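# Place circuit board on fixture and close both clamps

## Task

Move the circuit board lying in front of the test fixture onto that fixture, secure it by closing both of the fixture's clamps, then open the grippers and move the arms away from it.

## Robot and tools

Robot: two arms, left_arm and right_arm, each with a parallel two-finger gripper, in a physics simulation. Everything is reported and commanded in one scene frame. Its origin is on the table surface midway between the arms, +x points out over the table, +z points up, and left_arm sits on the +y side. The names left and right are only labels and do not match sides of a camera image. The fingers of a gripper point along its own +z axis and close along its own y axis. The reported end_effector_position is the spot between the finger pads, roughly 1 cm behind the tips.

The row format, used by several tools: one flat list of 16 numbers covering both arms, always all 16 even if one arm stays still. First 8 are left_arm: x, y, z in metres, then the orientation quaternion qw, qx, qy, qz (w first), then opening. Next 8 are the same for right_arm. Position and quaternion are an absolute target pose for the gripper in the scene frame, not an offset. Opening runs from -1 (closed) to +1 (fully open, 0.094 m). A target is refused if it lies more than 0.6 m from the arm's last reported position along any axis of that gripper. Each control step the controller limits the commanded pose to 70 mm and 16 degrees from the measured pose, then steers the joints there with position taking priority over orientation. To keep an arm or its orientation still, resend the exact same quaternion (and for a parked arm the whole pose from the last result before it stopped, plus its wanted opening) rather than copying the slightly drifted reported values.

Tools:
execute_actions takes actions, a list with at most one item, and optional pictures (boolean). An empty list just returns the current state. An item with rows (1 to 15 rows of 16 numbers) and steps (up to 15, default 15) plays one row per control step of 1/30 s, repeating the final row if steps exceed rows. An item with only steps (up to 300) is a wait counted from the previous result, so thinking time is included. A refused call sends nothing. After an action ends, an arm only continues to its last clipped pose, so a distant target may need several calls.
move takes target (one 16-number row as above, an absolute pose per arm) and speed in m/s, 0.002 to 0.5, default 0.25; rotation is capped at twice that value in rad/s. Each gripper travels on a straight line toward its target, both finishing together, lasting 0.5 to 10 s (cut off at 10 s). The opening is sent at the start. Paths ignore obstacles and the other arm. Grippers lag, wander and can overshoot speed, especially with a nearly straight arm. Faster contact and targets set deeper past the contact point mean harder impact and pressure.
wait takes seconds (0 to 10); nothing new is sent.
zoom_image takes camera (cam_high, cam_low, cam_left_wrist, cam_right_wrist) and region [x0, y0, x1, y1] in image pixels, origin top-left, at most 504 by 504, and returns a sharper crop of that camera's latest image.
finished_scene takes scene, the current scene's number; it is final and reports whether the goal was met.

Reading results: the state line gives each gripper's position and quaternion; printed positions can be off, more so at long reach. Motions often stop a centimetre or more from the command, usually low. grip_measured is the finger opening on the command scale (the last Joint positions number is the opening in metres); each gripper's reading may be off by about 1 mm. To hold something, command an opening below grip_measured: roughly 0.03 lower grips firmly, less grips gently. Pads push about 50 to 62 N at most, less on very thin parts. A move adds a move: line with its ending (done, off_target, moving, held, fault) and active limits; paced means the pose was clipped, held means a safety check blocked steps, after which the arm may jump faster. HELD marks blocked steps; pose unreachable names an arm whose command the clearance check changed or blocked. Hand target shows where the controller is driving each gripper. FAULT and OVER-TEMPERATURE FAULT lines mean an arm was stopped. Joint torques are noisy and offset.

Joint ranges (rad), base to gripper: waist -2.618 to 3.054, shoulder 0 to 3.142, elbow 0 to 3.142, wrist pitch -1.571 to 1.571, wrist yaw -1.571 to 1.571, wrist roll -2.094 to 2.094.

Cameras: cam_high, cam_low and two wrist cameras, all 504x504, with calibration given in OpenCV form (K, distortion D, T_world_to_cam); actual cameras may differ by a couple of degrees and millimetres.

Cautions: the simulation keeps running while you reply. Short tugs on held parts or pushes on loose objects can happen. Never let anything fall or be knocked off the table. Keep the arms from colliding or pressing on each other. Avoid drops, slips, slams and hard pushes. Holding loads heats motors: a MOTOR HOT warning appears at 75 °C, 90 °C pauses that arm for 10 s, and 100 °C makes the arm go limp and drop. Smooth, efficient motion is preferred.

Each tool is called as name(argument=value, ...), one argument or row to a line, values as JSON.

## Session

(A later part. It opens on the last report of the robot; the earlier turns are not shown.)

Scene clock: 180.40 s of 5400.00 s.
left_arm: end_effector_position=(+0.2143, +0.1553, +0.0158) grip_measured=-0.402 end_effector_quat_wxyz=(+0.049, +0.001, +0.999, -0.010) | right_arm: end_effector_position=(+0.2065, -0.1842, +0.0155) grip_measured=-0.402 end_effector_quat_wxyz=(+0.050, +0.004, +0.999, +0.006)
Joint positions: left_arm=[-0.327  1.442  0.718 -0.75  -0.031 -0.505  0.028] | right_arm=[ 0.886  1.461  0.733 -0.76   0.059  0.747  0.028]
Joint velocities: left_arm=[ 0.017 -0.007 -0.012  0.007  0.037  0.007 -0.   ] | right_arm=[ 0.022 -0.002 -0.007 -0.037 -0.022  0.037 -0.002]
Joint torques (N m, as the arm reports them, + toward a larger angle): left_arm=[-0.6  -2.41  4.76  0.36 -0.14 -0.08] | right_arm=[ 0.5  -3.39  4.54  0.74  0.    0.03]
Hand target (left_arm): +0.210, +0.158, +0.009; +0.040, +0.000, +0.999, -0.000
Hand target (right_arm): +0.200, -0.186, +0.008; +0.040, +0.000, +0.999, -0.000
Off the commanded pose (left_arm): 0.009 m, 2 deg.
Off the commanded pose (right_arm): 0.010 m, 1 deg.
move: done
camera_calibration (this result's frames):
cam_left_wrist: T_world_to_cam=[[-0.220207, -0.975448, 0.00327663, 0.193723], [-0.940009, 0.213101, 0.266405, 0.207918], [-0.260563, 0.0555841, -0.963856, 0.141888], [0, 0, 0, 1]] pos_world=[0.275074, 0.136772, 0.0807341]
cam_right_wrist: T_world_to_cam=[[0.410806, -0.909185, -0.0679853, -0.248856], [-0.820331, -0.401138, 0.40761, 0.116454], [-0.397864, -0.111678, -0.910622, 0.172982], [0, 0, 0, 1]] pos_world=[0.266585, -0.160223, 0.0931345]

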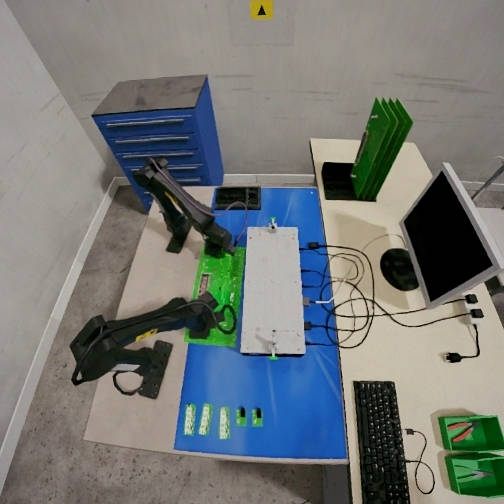

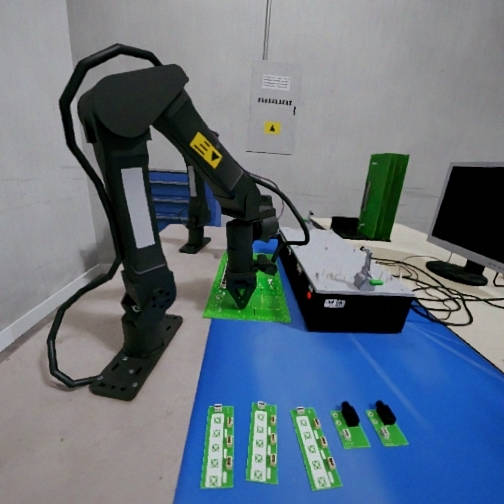

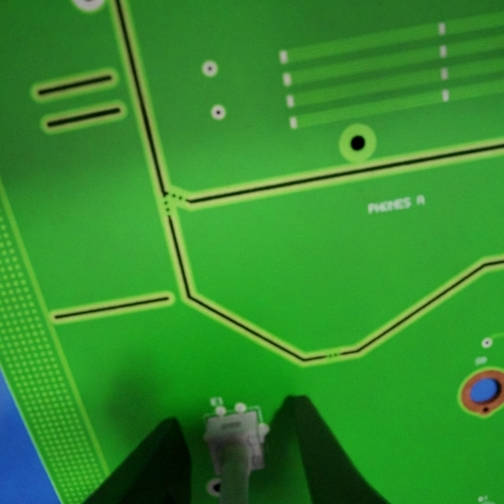

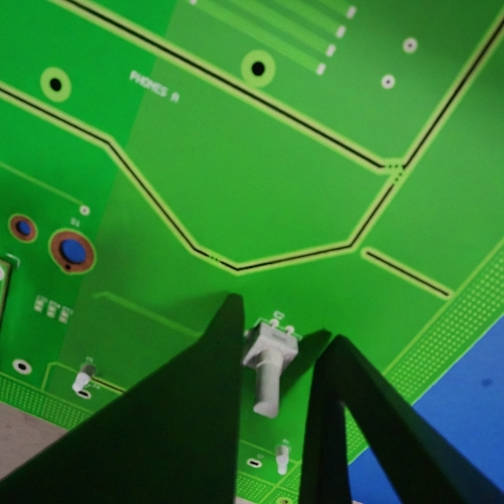

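move(
  target=[0.208,0.157,0.008,0.04,0.0,0.999,0,-0.9,0.198,-0.187,0.008,0.04,0.0,0.999,0,-0.92],
  speed=0.03,
)

move(
  target=[0.215,0.14,0.22,0.13,0,0.991,0,-0.9,0.205,-0.206,0.22,0.13,0,0.991,0,-0.92],
  speed=0.1,
)

move(
  target=[0.438,0.135,0.21,0.11,0.0,0.994,0,-0.9,0.426,-0.21,0.213,0.11,0.0,0.994,0,-0.92],
  speed=0.1,
)

Scene clock: 191.50 s of 5400.00 s.
left_arm: end_effector_position=(+0.2145, +0.1566, +0.0158) grip_measured=-0.793 end_effector_quat_wxyz=(+0.052, +0.001, +0.999, -0.004) | right_arm: end_effector_position=(+0.2066, -0.1855, +0.0155) grip_measured=-0.815 end_effector_quat_wxyz=(+0.051, +0.005, +0.999, +0.003)
Joint positions: left_arm=[-0.332  1.442  0.718 -0.753 -0.044 -0.51   0.01 ] | right_arm=[ 0.886  1.461  0.733 -0.763  0.065  0.748  0.009]
Joint velocities: left_arm=[-0.017  0.007 -0.012  0.081 -0.022 -0.037  0.001] | right_arm=[ 0.002  0.002  0.012 -0.051 -0.095  0.007 -0.001]
Joint torques (N m, as the arm reports them, + toward a larger angle): left_arm=[-0.93 -2.91  4.54  0.37 -0.03 -0.18] | right_arm=[ 0.71 -4.01  3.99  0.7  -0.06  0.04]
Hand target (left_arm): +0.208, +0.157, +0.008; +0.040, +0.000, +0.999, +0.000
Hand target (right_arm): +0.198, -0.187, +0.008; +0.040, -0.000, +0.999, -0.000
Off the commanded pose (left_arm): 0.010 m, 1 deg.
Off the commanded pose (right_arm): 0.012 m, 1 deg.
After step 90, 7.40 s passed at rest.
move: off_target (right_arm)
camera_calibration (this result's frames):
cam_left_wrist: T_world_to_cam=[[-0.218984, -0.975681, -0.00961112, 0.195026], [-0.94145, 0.208693, 0.2648, 0.208774], [-0.256354, 0.0670353, -0.964256, 0.139192], [0, 0, 0, 1]] pos_world=[0.27494, 0.137383, 0.0808078]
cam_right_wrist: T_world_to_cam=[[0.409451, -0.910243, -0.0617017, -0.250156], [-0.821618, -0.397294, 0.40878, 0.117029], [-0.396603, -0.11668, -0.910545, 0.171718], [0, 0, 0, 1]] pos_world=[0.266683, -0.161172, 0.0930826]

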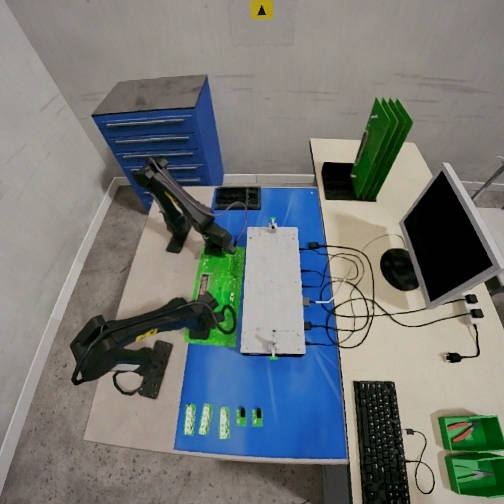

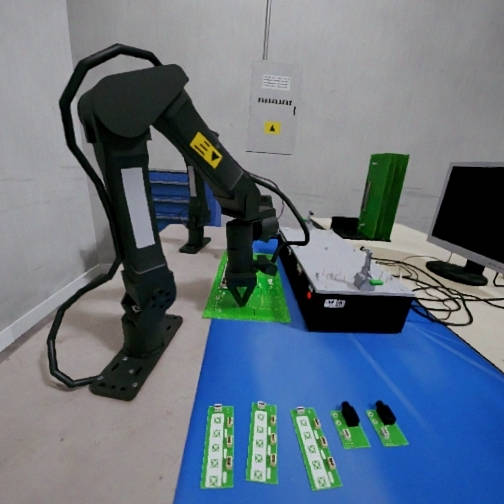

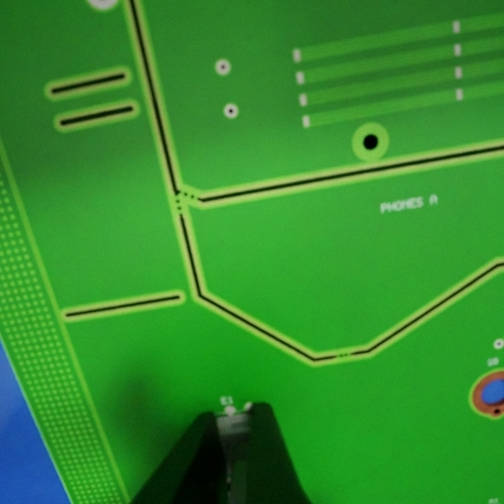

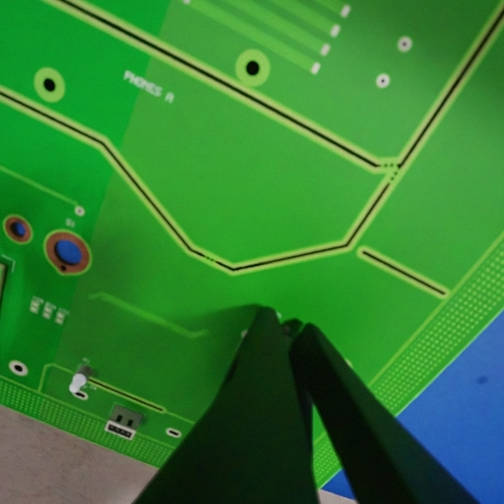

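Scene clock: 193.93 s of 5400.00 s.
left_arm: end_effector_position=(+0.2151, +0.1389, +0.2139) grip_measured=-0.793 end_effector_quat_wxyz=(+0.123, +0.003, +0.992, -0.001) | right_arm: end_effector_position=(+0.2073, -0.2022, +0.2082) grip_measured=-0.815 end_effector_quat_wxyz=(+0.117, +0.004, +0.993, +0.001)
Joint positions: left_arm=[-0.469  1.314  1.403 -1.461 -0.146 -0.631  0.01 ] | right_arm=[ 0.904  1.268  1.351 -1.483  0.16   0.752  0.009]
Joint velocities: left_arm=[-0.012 -0.002 -0.012  0.037  0.022  0.022 -0.001] | right_arm=[ 0.012 -0.007  0.017  0.007 -0.007  0.066  0.   ]
Joint torques (N m, as the arm reports them, + toward a larger angle): left_arm=[-0.59 -2.49  8.22  0.41 -0.22 -0.13] | right_arm=[ 0.58 -3.76  8.92  0.5   0.29 -0.04]
Hand target (left_arm): +0.217, +0.139, +0.220; +0.130, -0.000, +0.992, +0.001
Hand target (right_arm): +0.207, -0.204, +0.220; +0.130, +0.001, +0.991, +0.002
Off the commanded pose (left_arm): 0.006 m, 1 deg.
Off the commanded pose (right_arm): 0.013 m, 2 deg.
move: off_target (right_arm)
camera_calibration (this result's frames):
cam_left_wrist: T_world_to_cam=[[-0.218386, -0.974803, -0.0454664, 0.187163], [-0.96897, 0.211081, 0.128612, 0.195316], [-0.115774, 0.0721426, -0.990652, 0.306292], [0, 0, 0, 1]] pos_world=[0.26559, 0.119123, 0.286819]
cam_right_wrist: T_world_to_cam=[[0.415041, -0.9098, -0.00240393, -0.267102], [-0.867744, -0.396647, 0.299485, 0.064655], [-0.273425, -0.122212, -0.954098, 0.327934], [0, 0, 0, 1]] pos_world=[0.256628, -0.177286, 0.292876]

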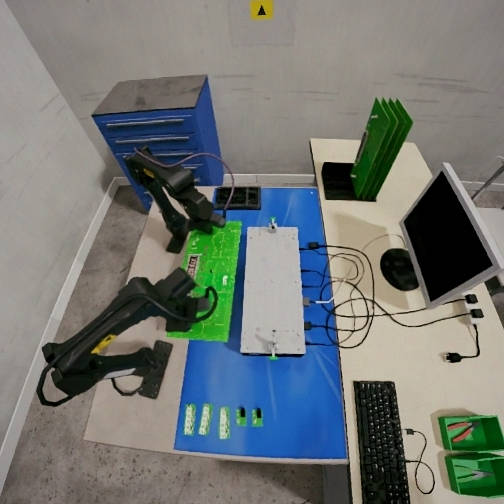

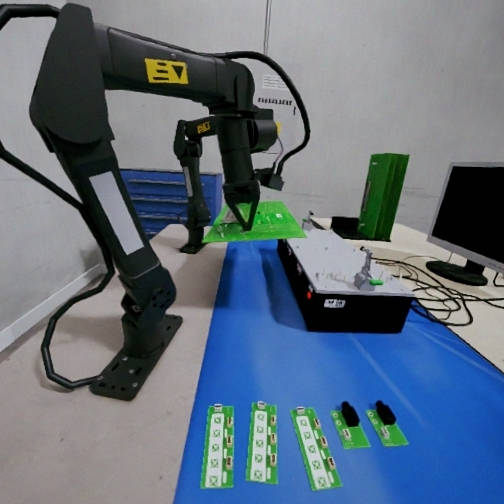

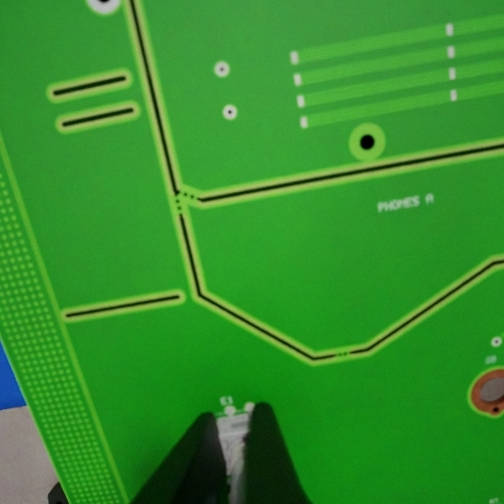

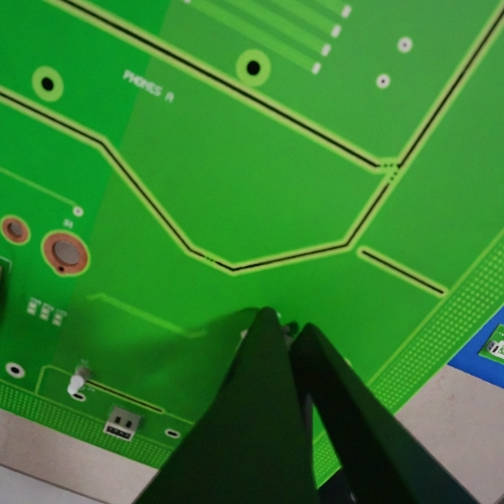

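Scene clock: 196.73 s of 5400.00 s.
left_arm: end_effector_position=(+0.4331, +0.1368, +0.2052) grip_measured=-0.793 end_effector_quat_wxyz=(+0.111, +0.002, +0.994, -0.003) | right_arm: end_effector_position=(+0.4234, -0.2127, +0.2011) grip_measured=-0.815 end_effector_quat_wxyz=(+0.099, +0.006, +0.995, -0.005)
Joint positions: left_arm=[-0.134  2.142  2.339 -1.554 -0.062 -0.306  0.01 ] | right_arm=[ 0.475  2.011  2.125 -1.5    0.075  0.335  0.009]
Joint velocities: left_arm=[ 0.002 -0.007 -0.002 -0.081  0.066 -0.095 -0.   ] | right_arm=[-0.007 -0.017 -0.017 -0.022  0.081 -0.051 -0.001]
Joint torques (N m, as the arm reports them, + toward a larger angle): left_arm=[ 0.73 -9.58  7.74  0.47 -0.1   0.03] | right_arm=[-0.5  -9.51  9.26  0.63  0.02 -0.14]
Hand target (left_arm): +0.438, +0.139, +0.210; +0.121, +0.000, +0.993, -0.003
Hand target (right_arm): +0.425, -0.214, +0.211; +0.107, +0.000, +0.994, -0.000
Off the commanded pose (left_arm): 0.007 m, 0 deg.
Off the commanded pose (right_arm): 0.012 m, 2 deg.
joint sent to its limit (left arm) — the command would take joint 4 (wrist pitch) past its lower limit, so that joint was sent only as far as its limit.
move: off_target (right_arm)
camera_calibration (this result's frames):
cam_left_wrist: T_world_to_cam=[[-0.216776, -0.97553, -0.0367219, 0.229994], [-0.966171, 0.209009, 0.151095, 0.402572], [-0.139722, 0.0682334, -0.987837, 0.333349], [0, 0, 0, 1]] pos_world=[0.485387, 0.11748, 0.276914]
cam_right_wrist: T_world_to_cam=[[0.40981, -0.912147, -0.00656948, -0.363872], [-0.858907, -0.388295, 0.333926, 0.241242], [-0.307141, -0.131204, -0.942576, 0.389012], [0, 0, 0, 1]] pos_world=[0.475804, -0.187192, 0.283726]

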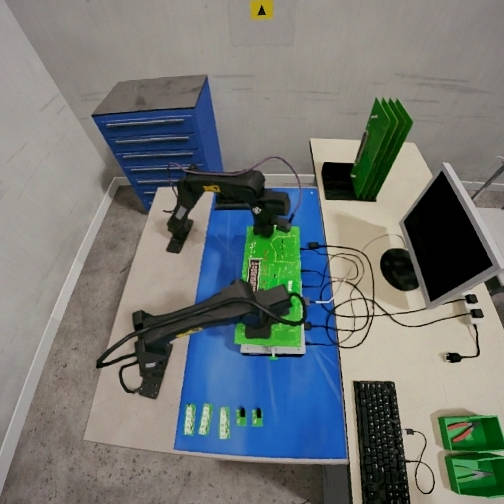

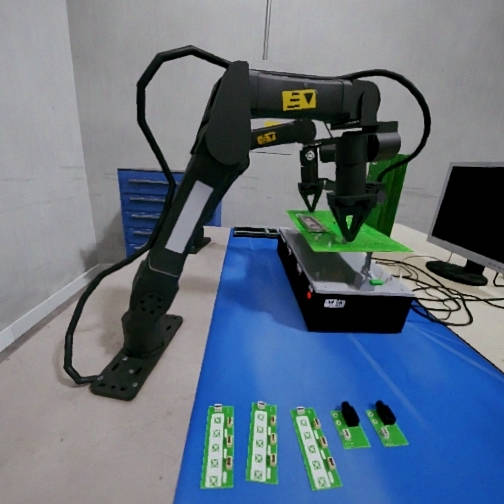

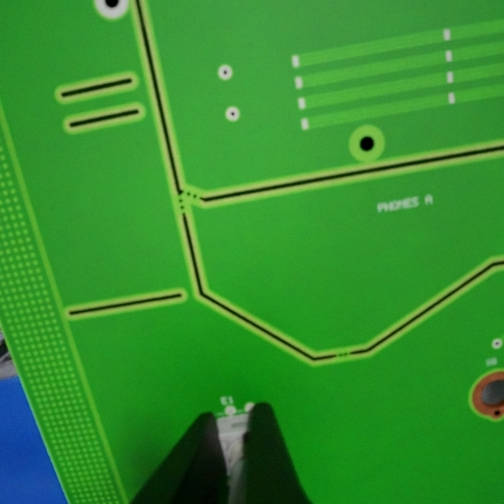

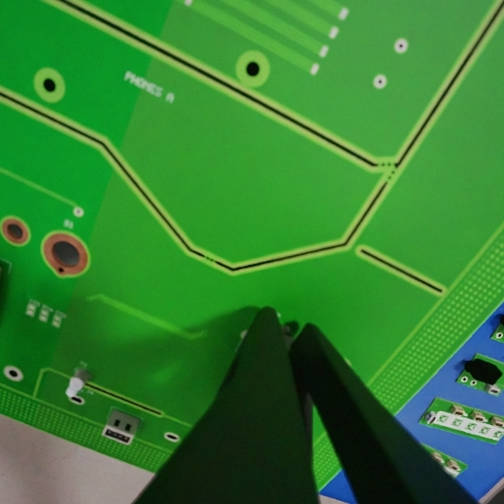

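move(
  target=[0.438,0.135,0.18,0.095,0.0,0.995,0,-0.9,0.426,-0.21,0.186,0.095,0.0,0.995,0,-0.92],
  speed=0.02,
)

zoom_image(
  camera="cam_low",
  region=[260,190,440,320],
)

Scene clock: 202.63 s of 5400.00 s.
left_arm: end_effector_position=(+0.4326, +0.1366, +0.1889) grip_measured=-0.793 end_effector_quat_wxyz=(+0.098, +0.002, +0.995, +0.000) | right_arm: end_effector_position=(+0.4247, -0.2124, +0.1900) grip_measured=-0.815 end_effector_quat_wxyz=(+0.095, +0.006, +0.995, -0.007)
Joint positions: left_arm=[-0.134  2.142  2.275 -1.518 -0.06  -0.306  0.01 ] | right_arm=[ 0.475  2.011  2.08  -1.465  0.076  0.334  0.009]
Joint velocities: left_arm=[-0.002  0.002  0.012  0.037 -0.037  0.007  0.   ] | right_arm=[-0.017 -0.007  0.002 -0.066 -0.007 -0.081 -0.001]
Joint torques (N m, as the arm reports them, + toward a larger angle): left_arm=[ 0.2  -8.75  5.41  0.63  0.01 -0.06] | right_arm=[-0.23 -9.98  4.75  0.99 -0.09 -0.1 ]
Hand target (left_arm): +0.438, +0.135, +0.180; +0.095, +0.000, +0.995, -0.000
Hand target (right_arm): +0.426, -0.210, +0.186; +0.095, -0.000, +0.996, -0.000
Off the commanded pose (left_arm): 0.011 m, 0 deg.
Off the commanded pose (right_arm): 0.005 m, 1 deg.
After step 90, 1.37 s passed at rest.
move: off_target (left_arm)
camera_calibration (this result's frames):
cam_left_wrist: T_world_to_cam=[[-0.218954, -0.975021, -0.0373231, 0.230017], [-0.961441, 0.209064, 0.178673, 0.397333], [-0.166407, 0.075005, -0.9832, 0.326993], [0, 0, 0, 1]] pos_world=[0.486789, 0.116677, 0.259092]
cam_right_wrist: T_world_to_cam=[[0.410025, -0.912047, -0.00705082, -0.36411], [-0.85565, -0.387325, 0.343283, 0.243206], [-0.315821, -0.134722, -0.939206, 0.381207], [0, 0, 0, 1]] pos_world=[0.477787, -0.186528, 0.271976]

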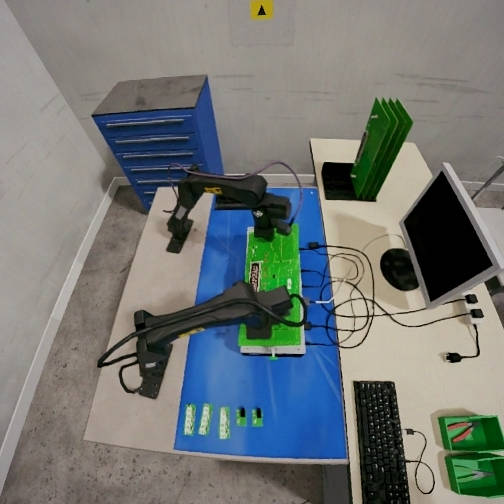

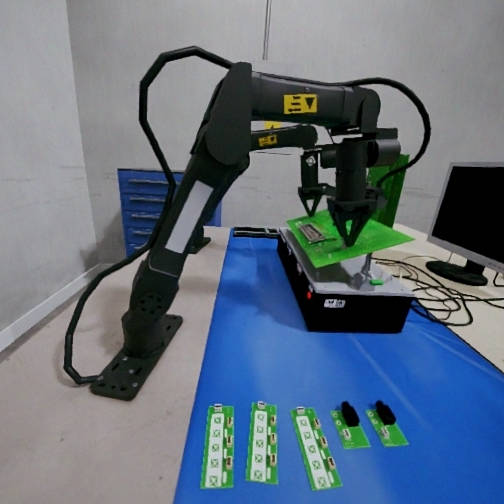

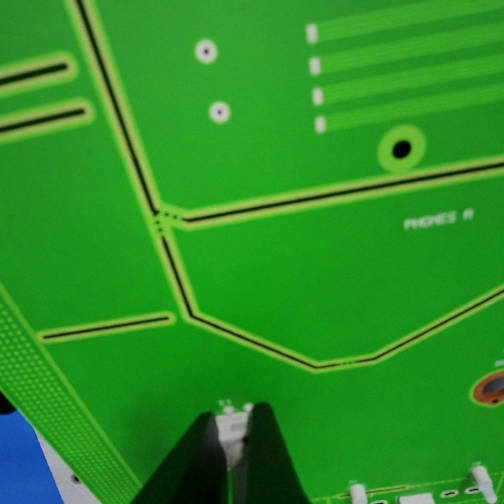

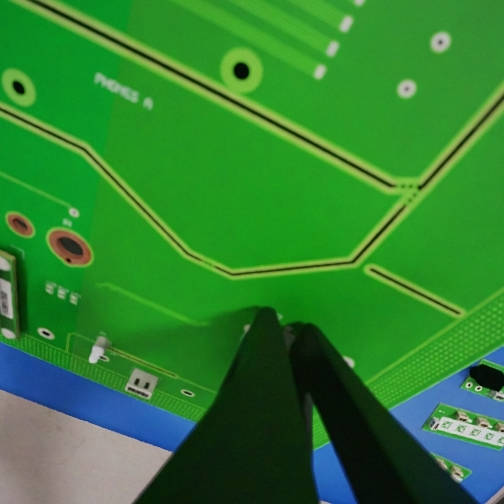

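Region (260, 190, 440, 320) of cam_low's 504x504 image, scaled by 2.800, with more detail than that image has.

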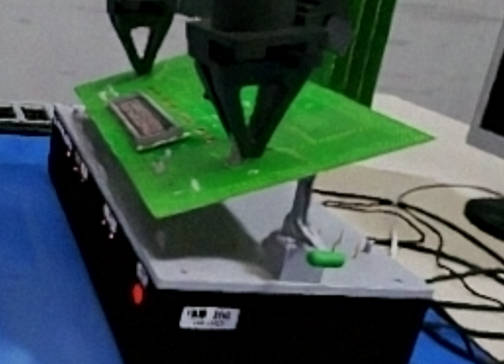

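move(
  target=[0.438,0.147,0.205,0.105,0.0,0.994,0,-0.9,0.426,-0.198,0.21,0.105,0.0,0.994,0,-0.92],
  speed=0.03,
)

move(
  target=[0.438,0.147,0.17,0.09,0.0,0.996,0,-0.9,0.426,-0.198,0.174,0.09,0.0,0.996,0,-0.92],
  speed=0.015,
)

zoom_image(
  camera="cam_low",
  region=[260,190,440,320],
)

Scene clock: 212.07 s of 5400.00 s.
left_arm: end_effector_position=(+0.4330, +0.1453, +0.2002) grip_measured=-0.794 end_effector_quat_wxyz=(+0.102, +0.000, +0.995, -0.001) | right_arm: end_effector_position=(+0.4250, -0.2040, +0.2007) grip_measured=-0.815 end_effector_quat_wxyz=(+0.095, +0.005, +0.995, -0.006)
Joint positions: left_arm=[-0.114  2.142  2.322 -1.554 -0.058 -0.29   0.01 ] | right_arm=[ 0.494  2.045  2.175 -1.526  0.076  0.351  0.009]
Joint velocities: left_arm=[-0.007 -0.007 -0.002  0.007 -0.081 -0.022 -0.001] | right_arm=[ 0.002 -0.002  0.007 -0.095 -0.051  0.051  0.   ]
Joint torques (N m, as the arm reports them, + toward a larger angle): left_arm=[ 0.52 -9.29  7.79  0.47 -0.11 -0.05] | right_arm=[ 0.64 -9.35  9.33  0.61  0.07  0.03]
Hand target (left_arm): +0.438, +0.147, +0.205; +0.111, +0.000, +0.994, -0.002
Hand target (right_arm): +0.426, -0.198, +0.210; +0.105, +0.000, +0.994, +0.000
Off the commanded pose (left_arm): 0.007 m, 0 deg.
Off the commanded pose (right_arm): 0.011 m, 1 deg.
joint sent to its limit (left arm) — the command would take joint 4 (wrist pitch) past its lower limit, so that joint was sent only as far as its limit.
After step 90, 5.33 s passed at rest.
move: off_target (right_arm)
camera_calibration (this result's frames):
cam_left_wrist: T_world_to_cam=[[-0.214927, -0.975903, -0.0376685, 0.23748], [-0.963836, 0.205731, 0.169396, 0.397253], [-0.157565, 0.072714, -0.984828, 0.334336], [0, 0, 0, 1]] pos_world=[0.486607, 0.125719, 0.270916]
cam_right_wrist: T_world_to_cam=[[0.411987, -0.911141, -0.00944549, -0.356757], [-0.855059, -0.39017, 0.341528, 0.242589], [-0.314865, -0.132629, -0.939824, 0.392649], [0, 0, 0, 1]] pos_world=[0.478039, -0.178328, 0.282801]

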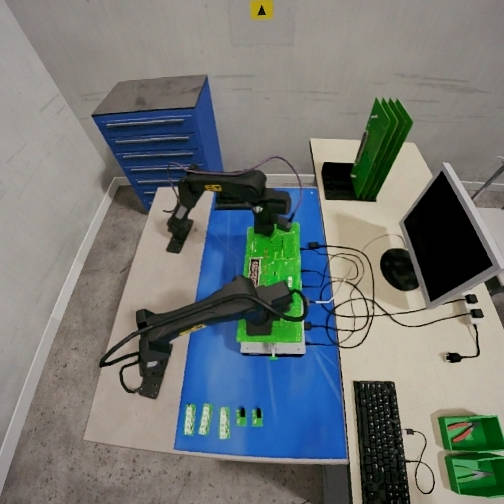

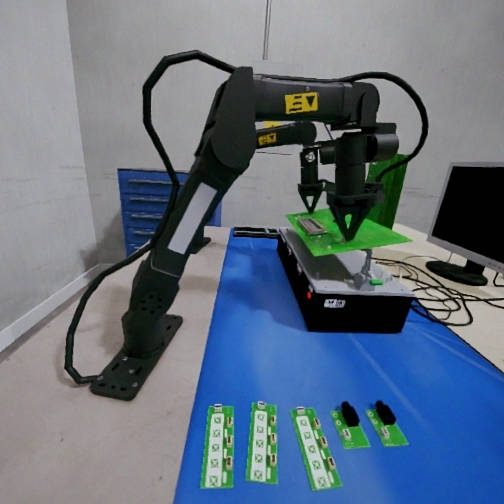

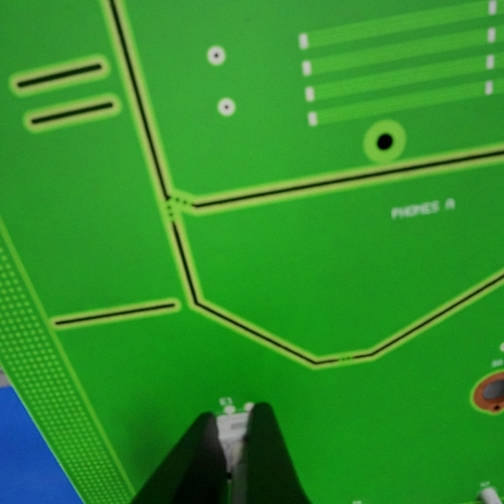

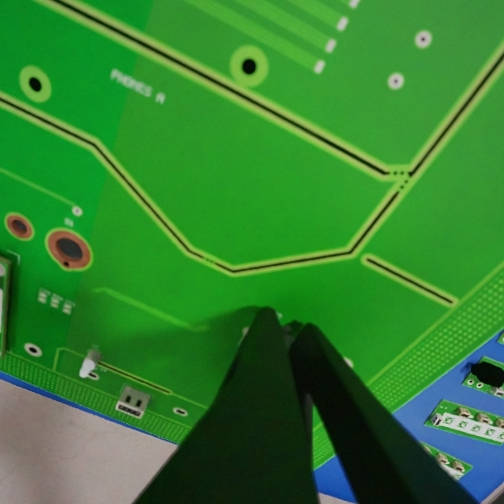

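Scene clock: 214.33 s of 5400.00 s.
left_arm: end_effector_position=(+0.4312, +0.1400, +0.1747) grip_measured=-0.795 end_effector_quat_wxyz=(+0.080, +0.003, +0.997, -0.010) | right_arm: end_effector_position=(+0.4238, -0.2089, +0.1817) grip_measured=-0.816 end_effector_quat_wxyz=(+0.089, +0.005, +0.996, -0.020)
Joint positions: left_arm=[-0.114  2.142  2.221 -1.492 -0.027 -0.289  0.01 ] | right_arm=[ 0.494  2.027  2.071 -1.462  0.099  0.351  0.009]
Joint velocities: left_arm=[-0.032 -0.027 -0.002 -0.022  0.037  0.037 -0.001] | right_arm=[ 0.017  0.002 -0.017  0.007 -0.022  0.022  0.   ]
Joint torques (N m, as the arm reports them, + toward a larger angle): left_arm=[  0.94 -10.47   3.9    0.78  -0.31   0.03] | right_arm=[  0.33 -10.08   3.76   1.12  -0.32   0.  ]
Hand target (left_arm): +0.437, +0.147, +0.170; +0.089, +0.000, +0.996, +0.000
Hand target (right_arm): +0.425, -0.198, +0.174; +0.089, -0.000, +0.996, -0.001
Off the commanded pose (left_arm): 0.011 m, 2 deg.
Off the commanded pose (right_arm): 0.014 m, 2 deg.
move: off_target (left_arm, right_arm)
camera_calibration (this result's frames):
cam_left_wrist: T_world_to_cam=[[-0.222124, -0.974967, -0.00999905, 0.229117], [-0.953909, 0.215182, 0.209174, 0.388452], [-0.201786, 0.0560009, -0.977827, 0.329451], [0, 0, 0, 1]] pos_world=[0.487919, 0.121344, 0.243183]
cam_right_wrist: T_world_to_cam=[[0.408528, -0.912669, 0.0117986, -0.363555], [-0.851948, -0.376645, 0.363763, 0.243594], [-0.327552, -0.158659, -0.931417, 0.372222], [0, 0, 0, 1]] pos_world=[0.477974, -0.181001, 0.262373]

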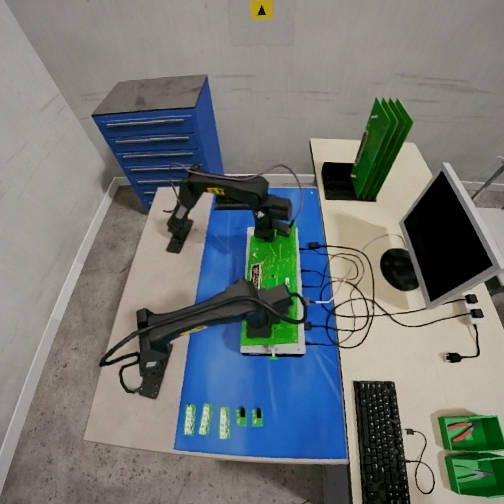

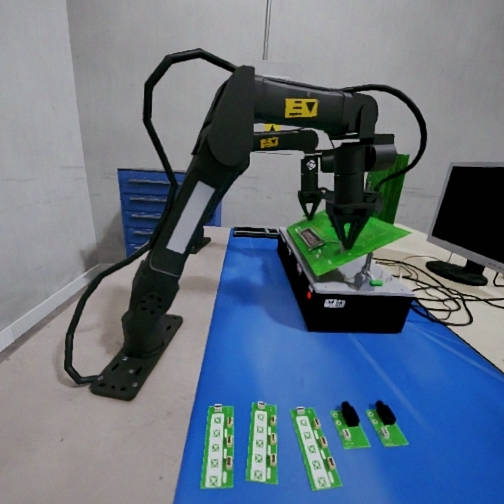

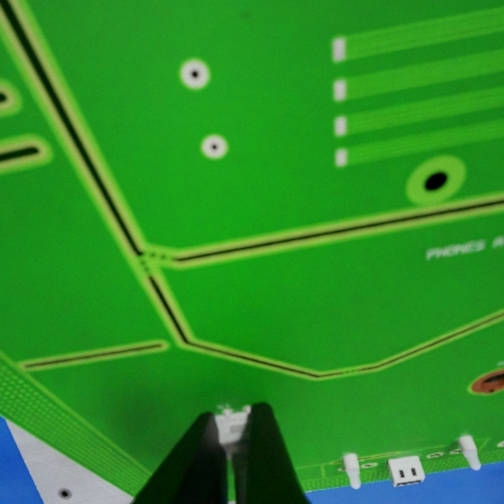

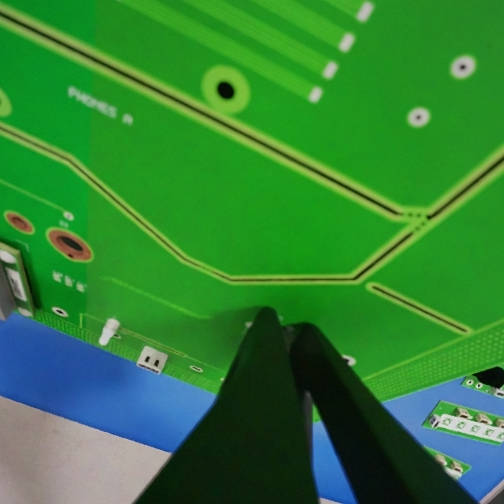

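Region (260, 190, 440, 320) of cam_low's 504x504 image, scaled by 2.800, with more detail than that image has.

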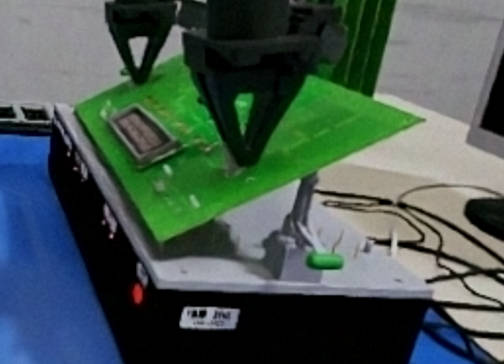

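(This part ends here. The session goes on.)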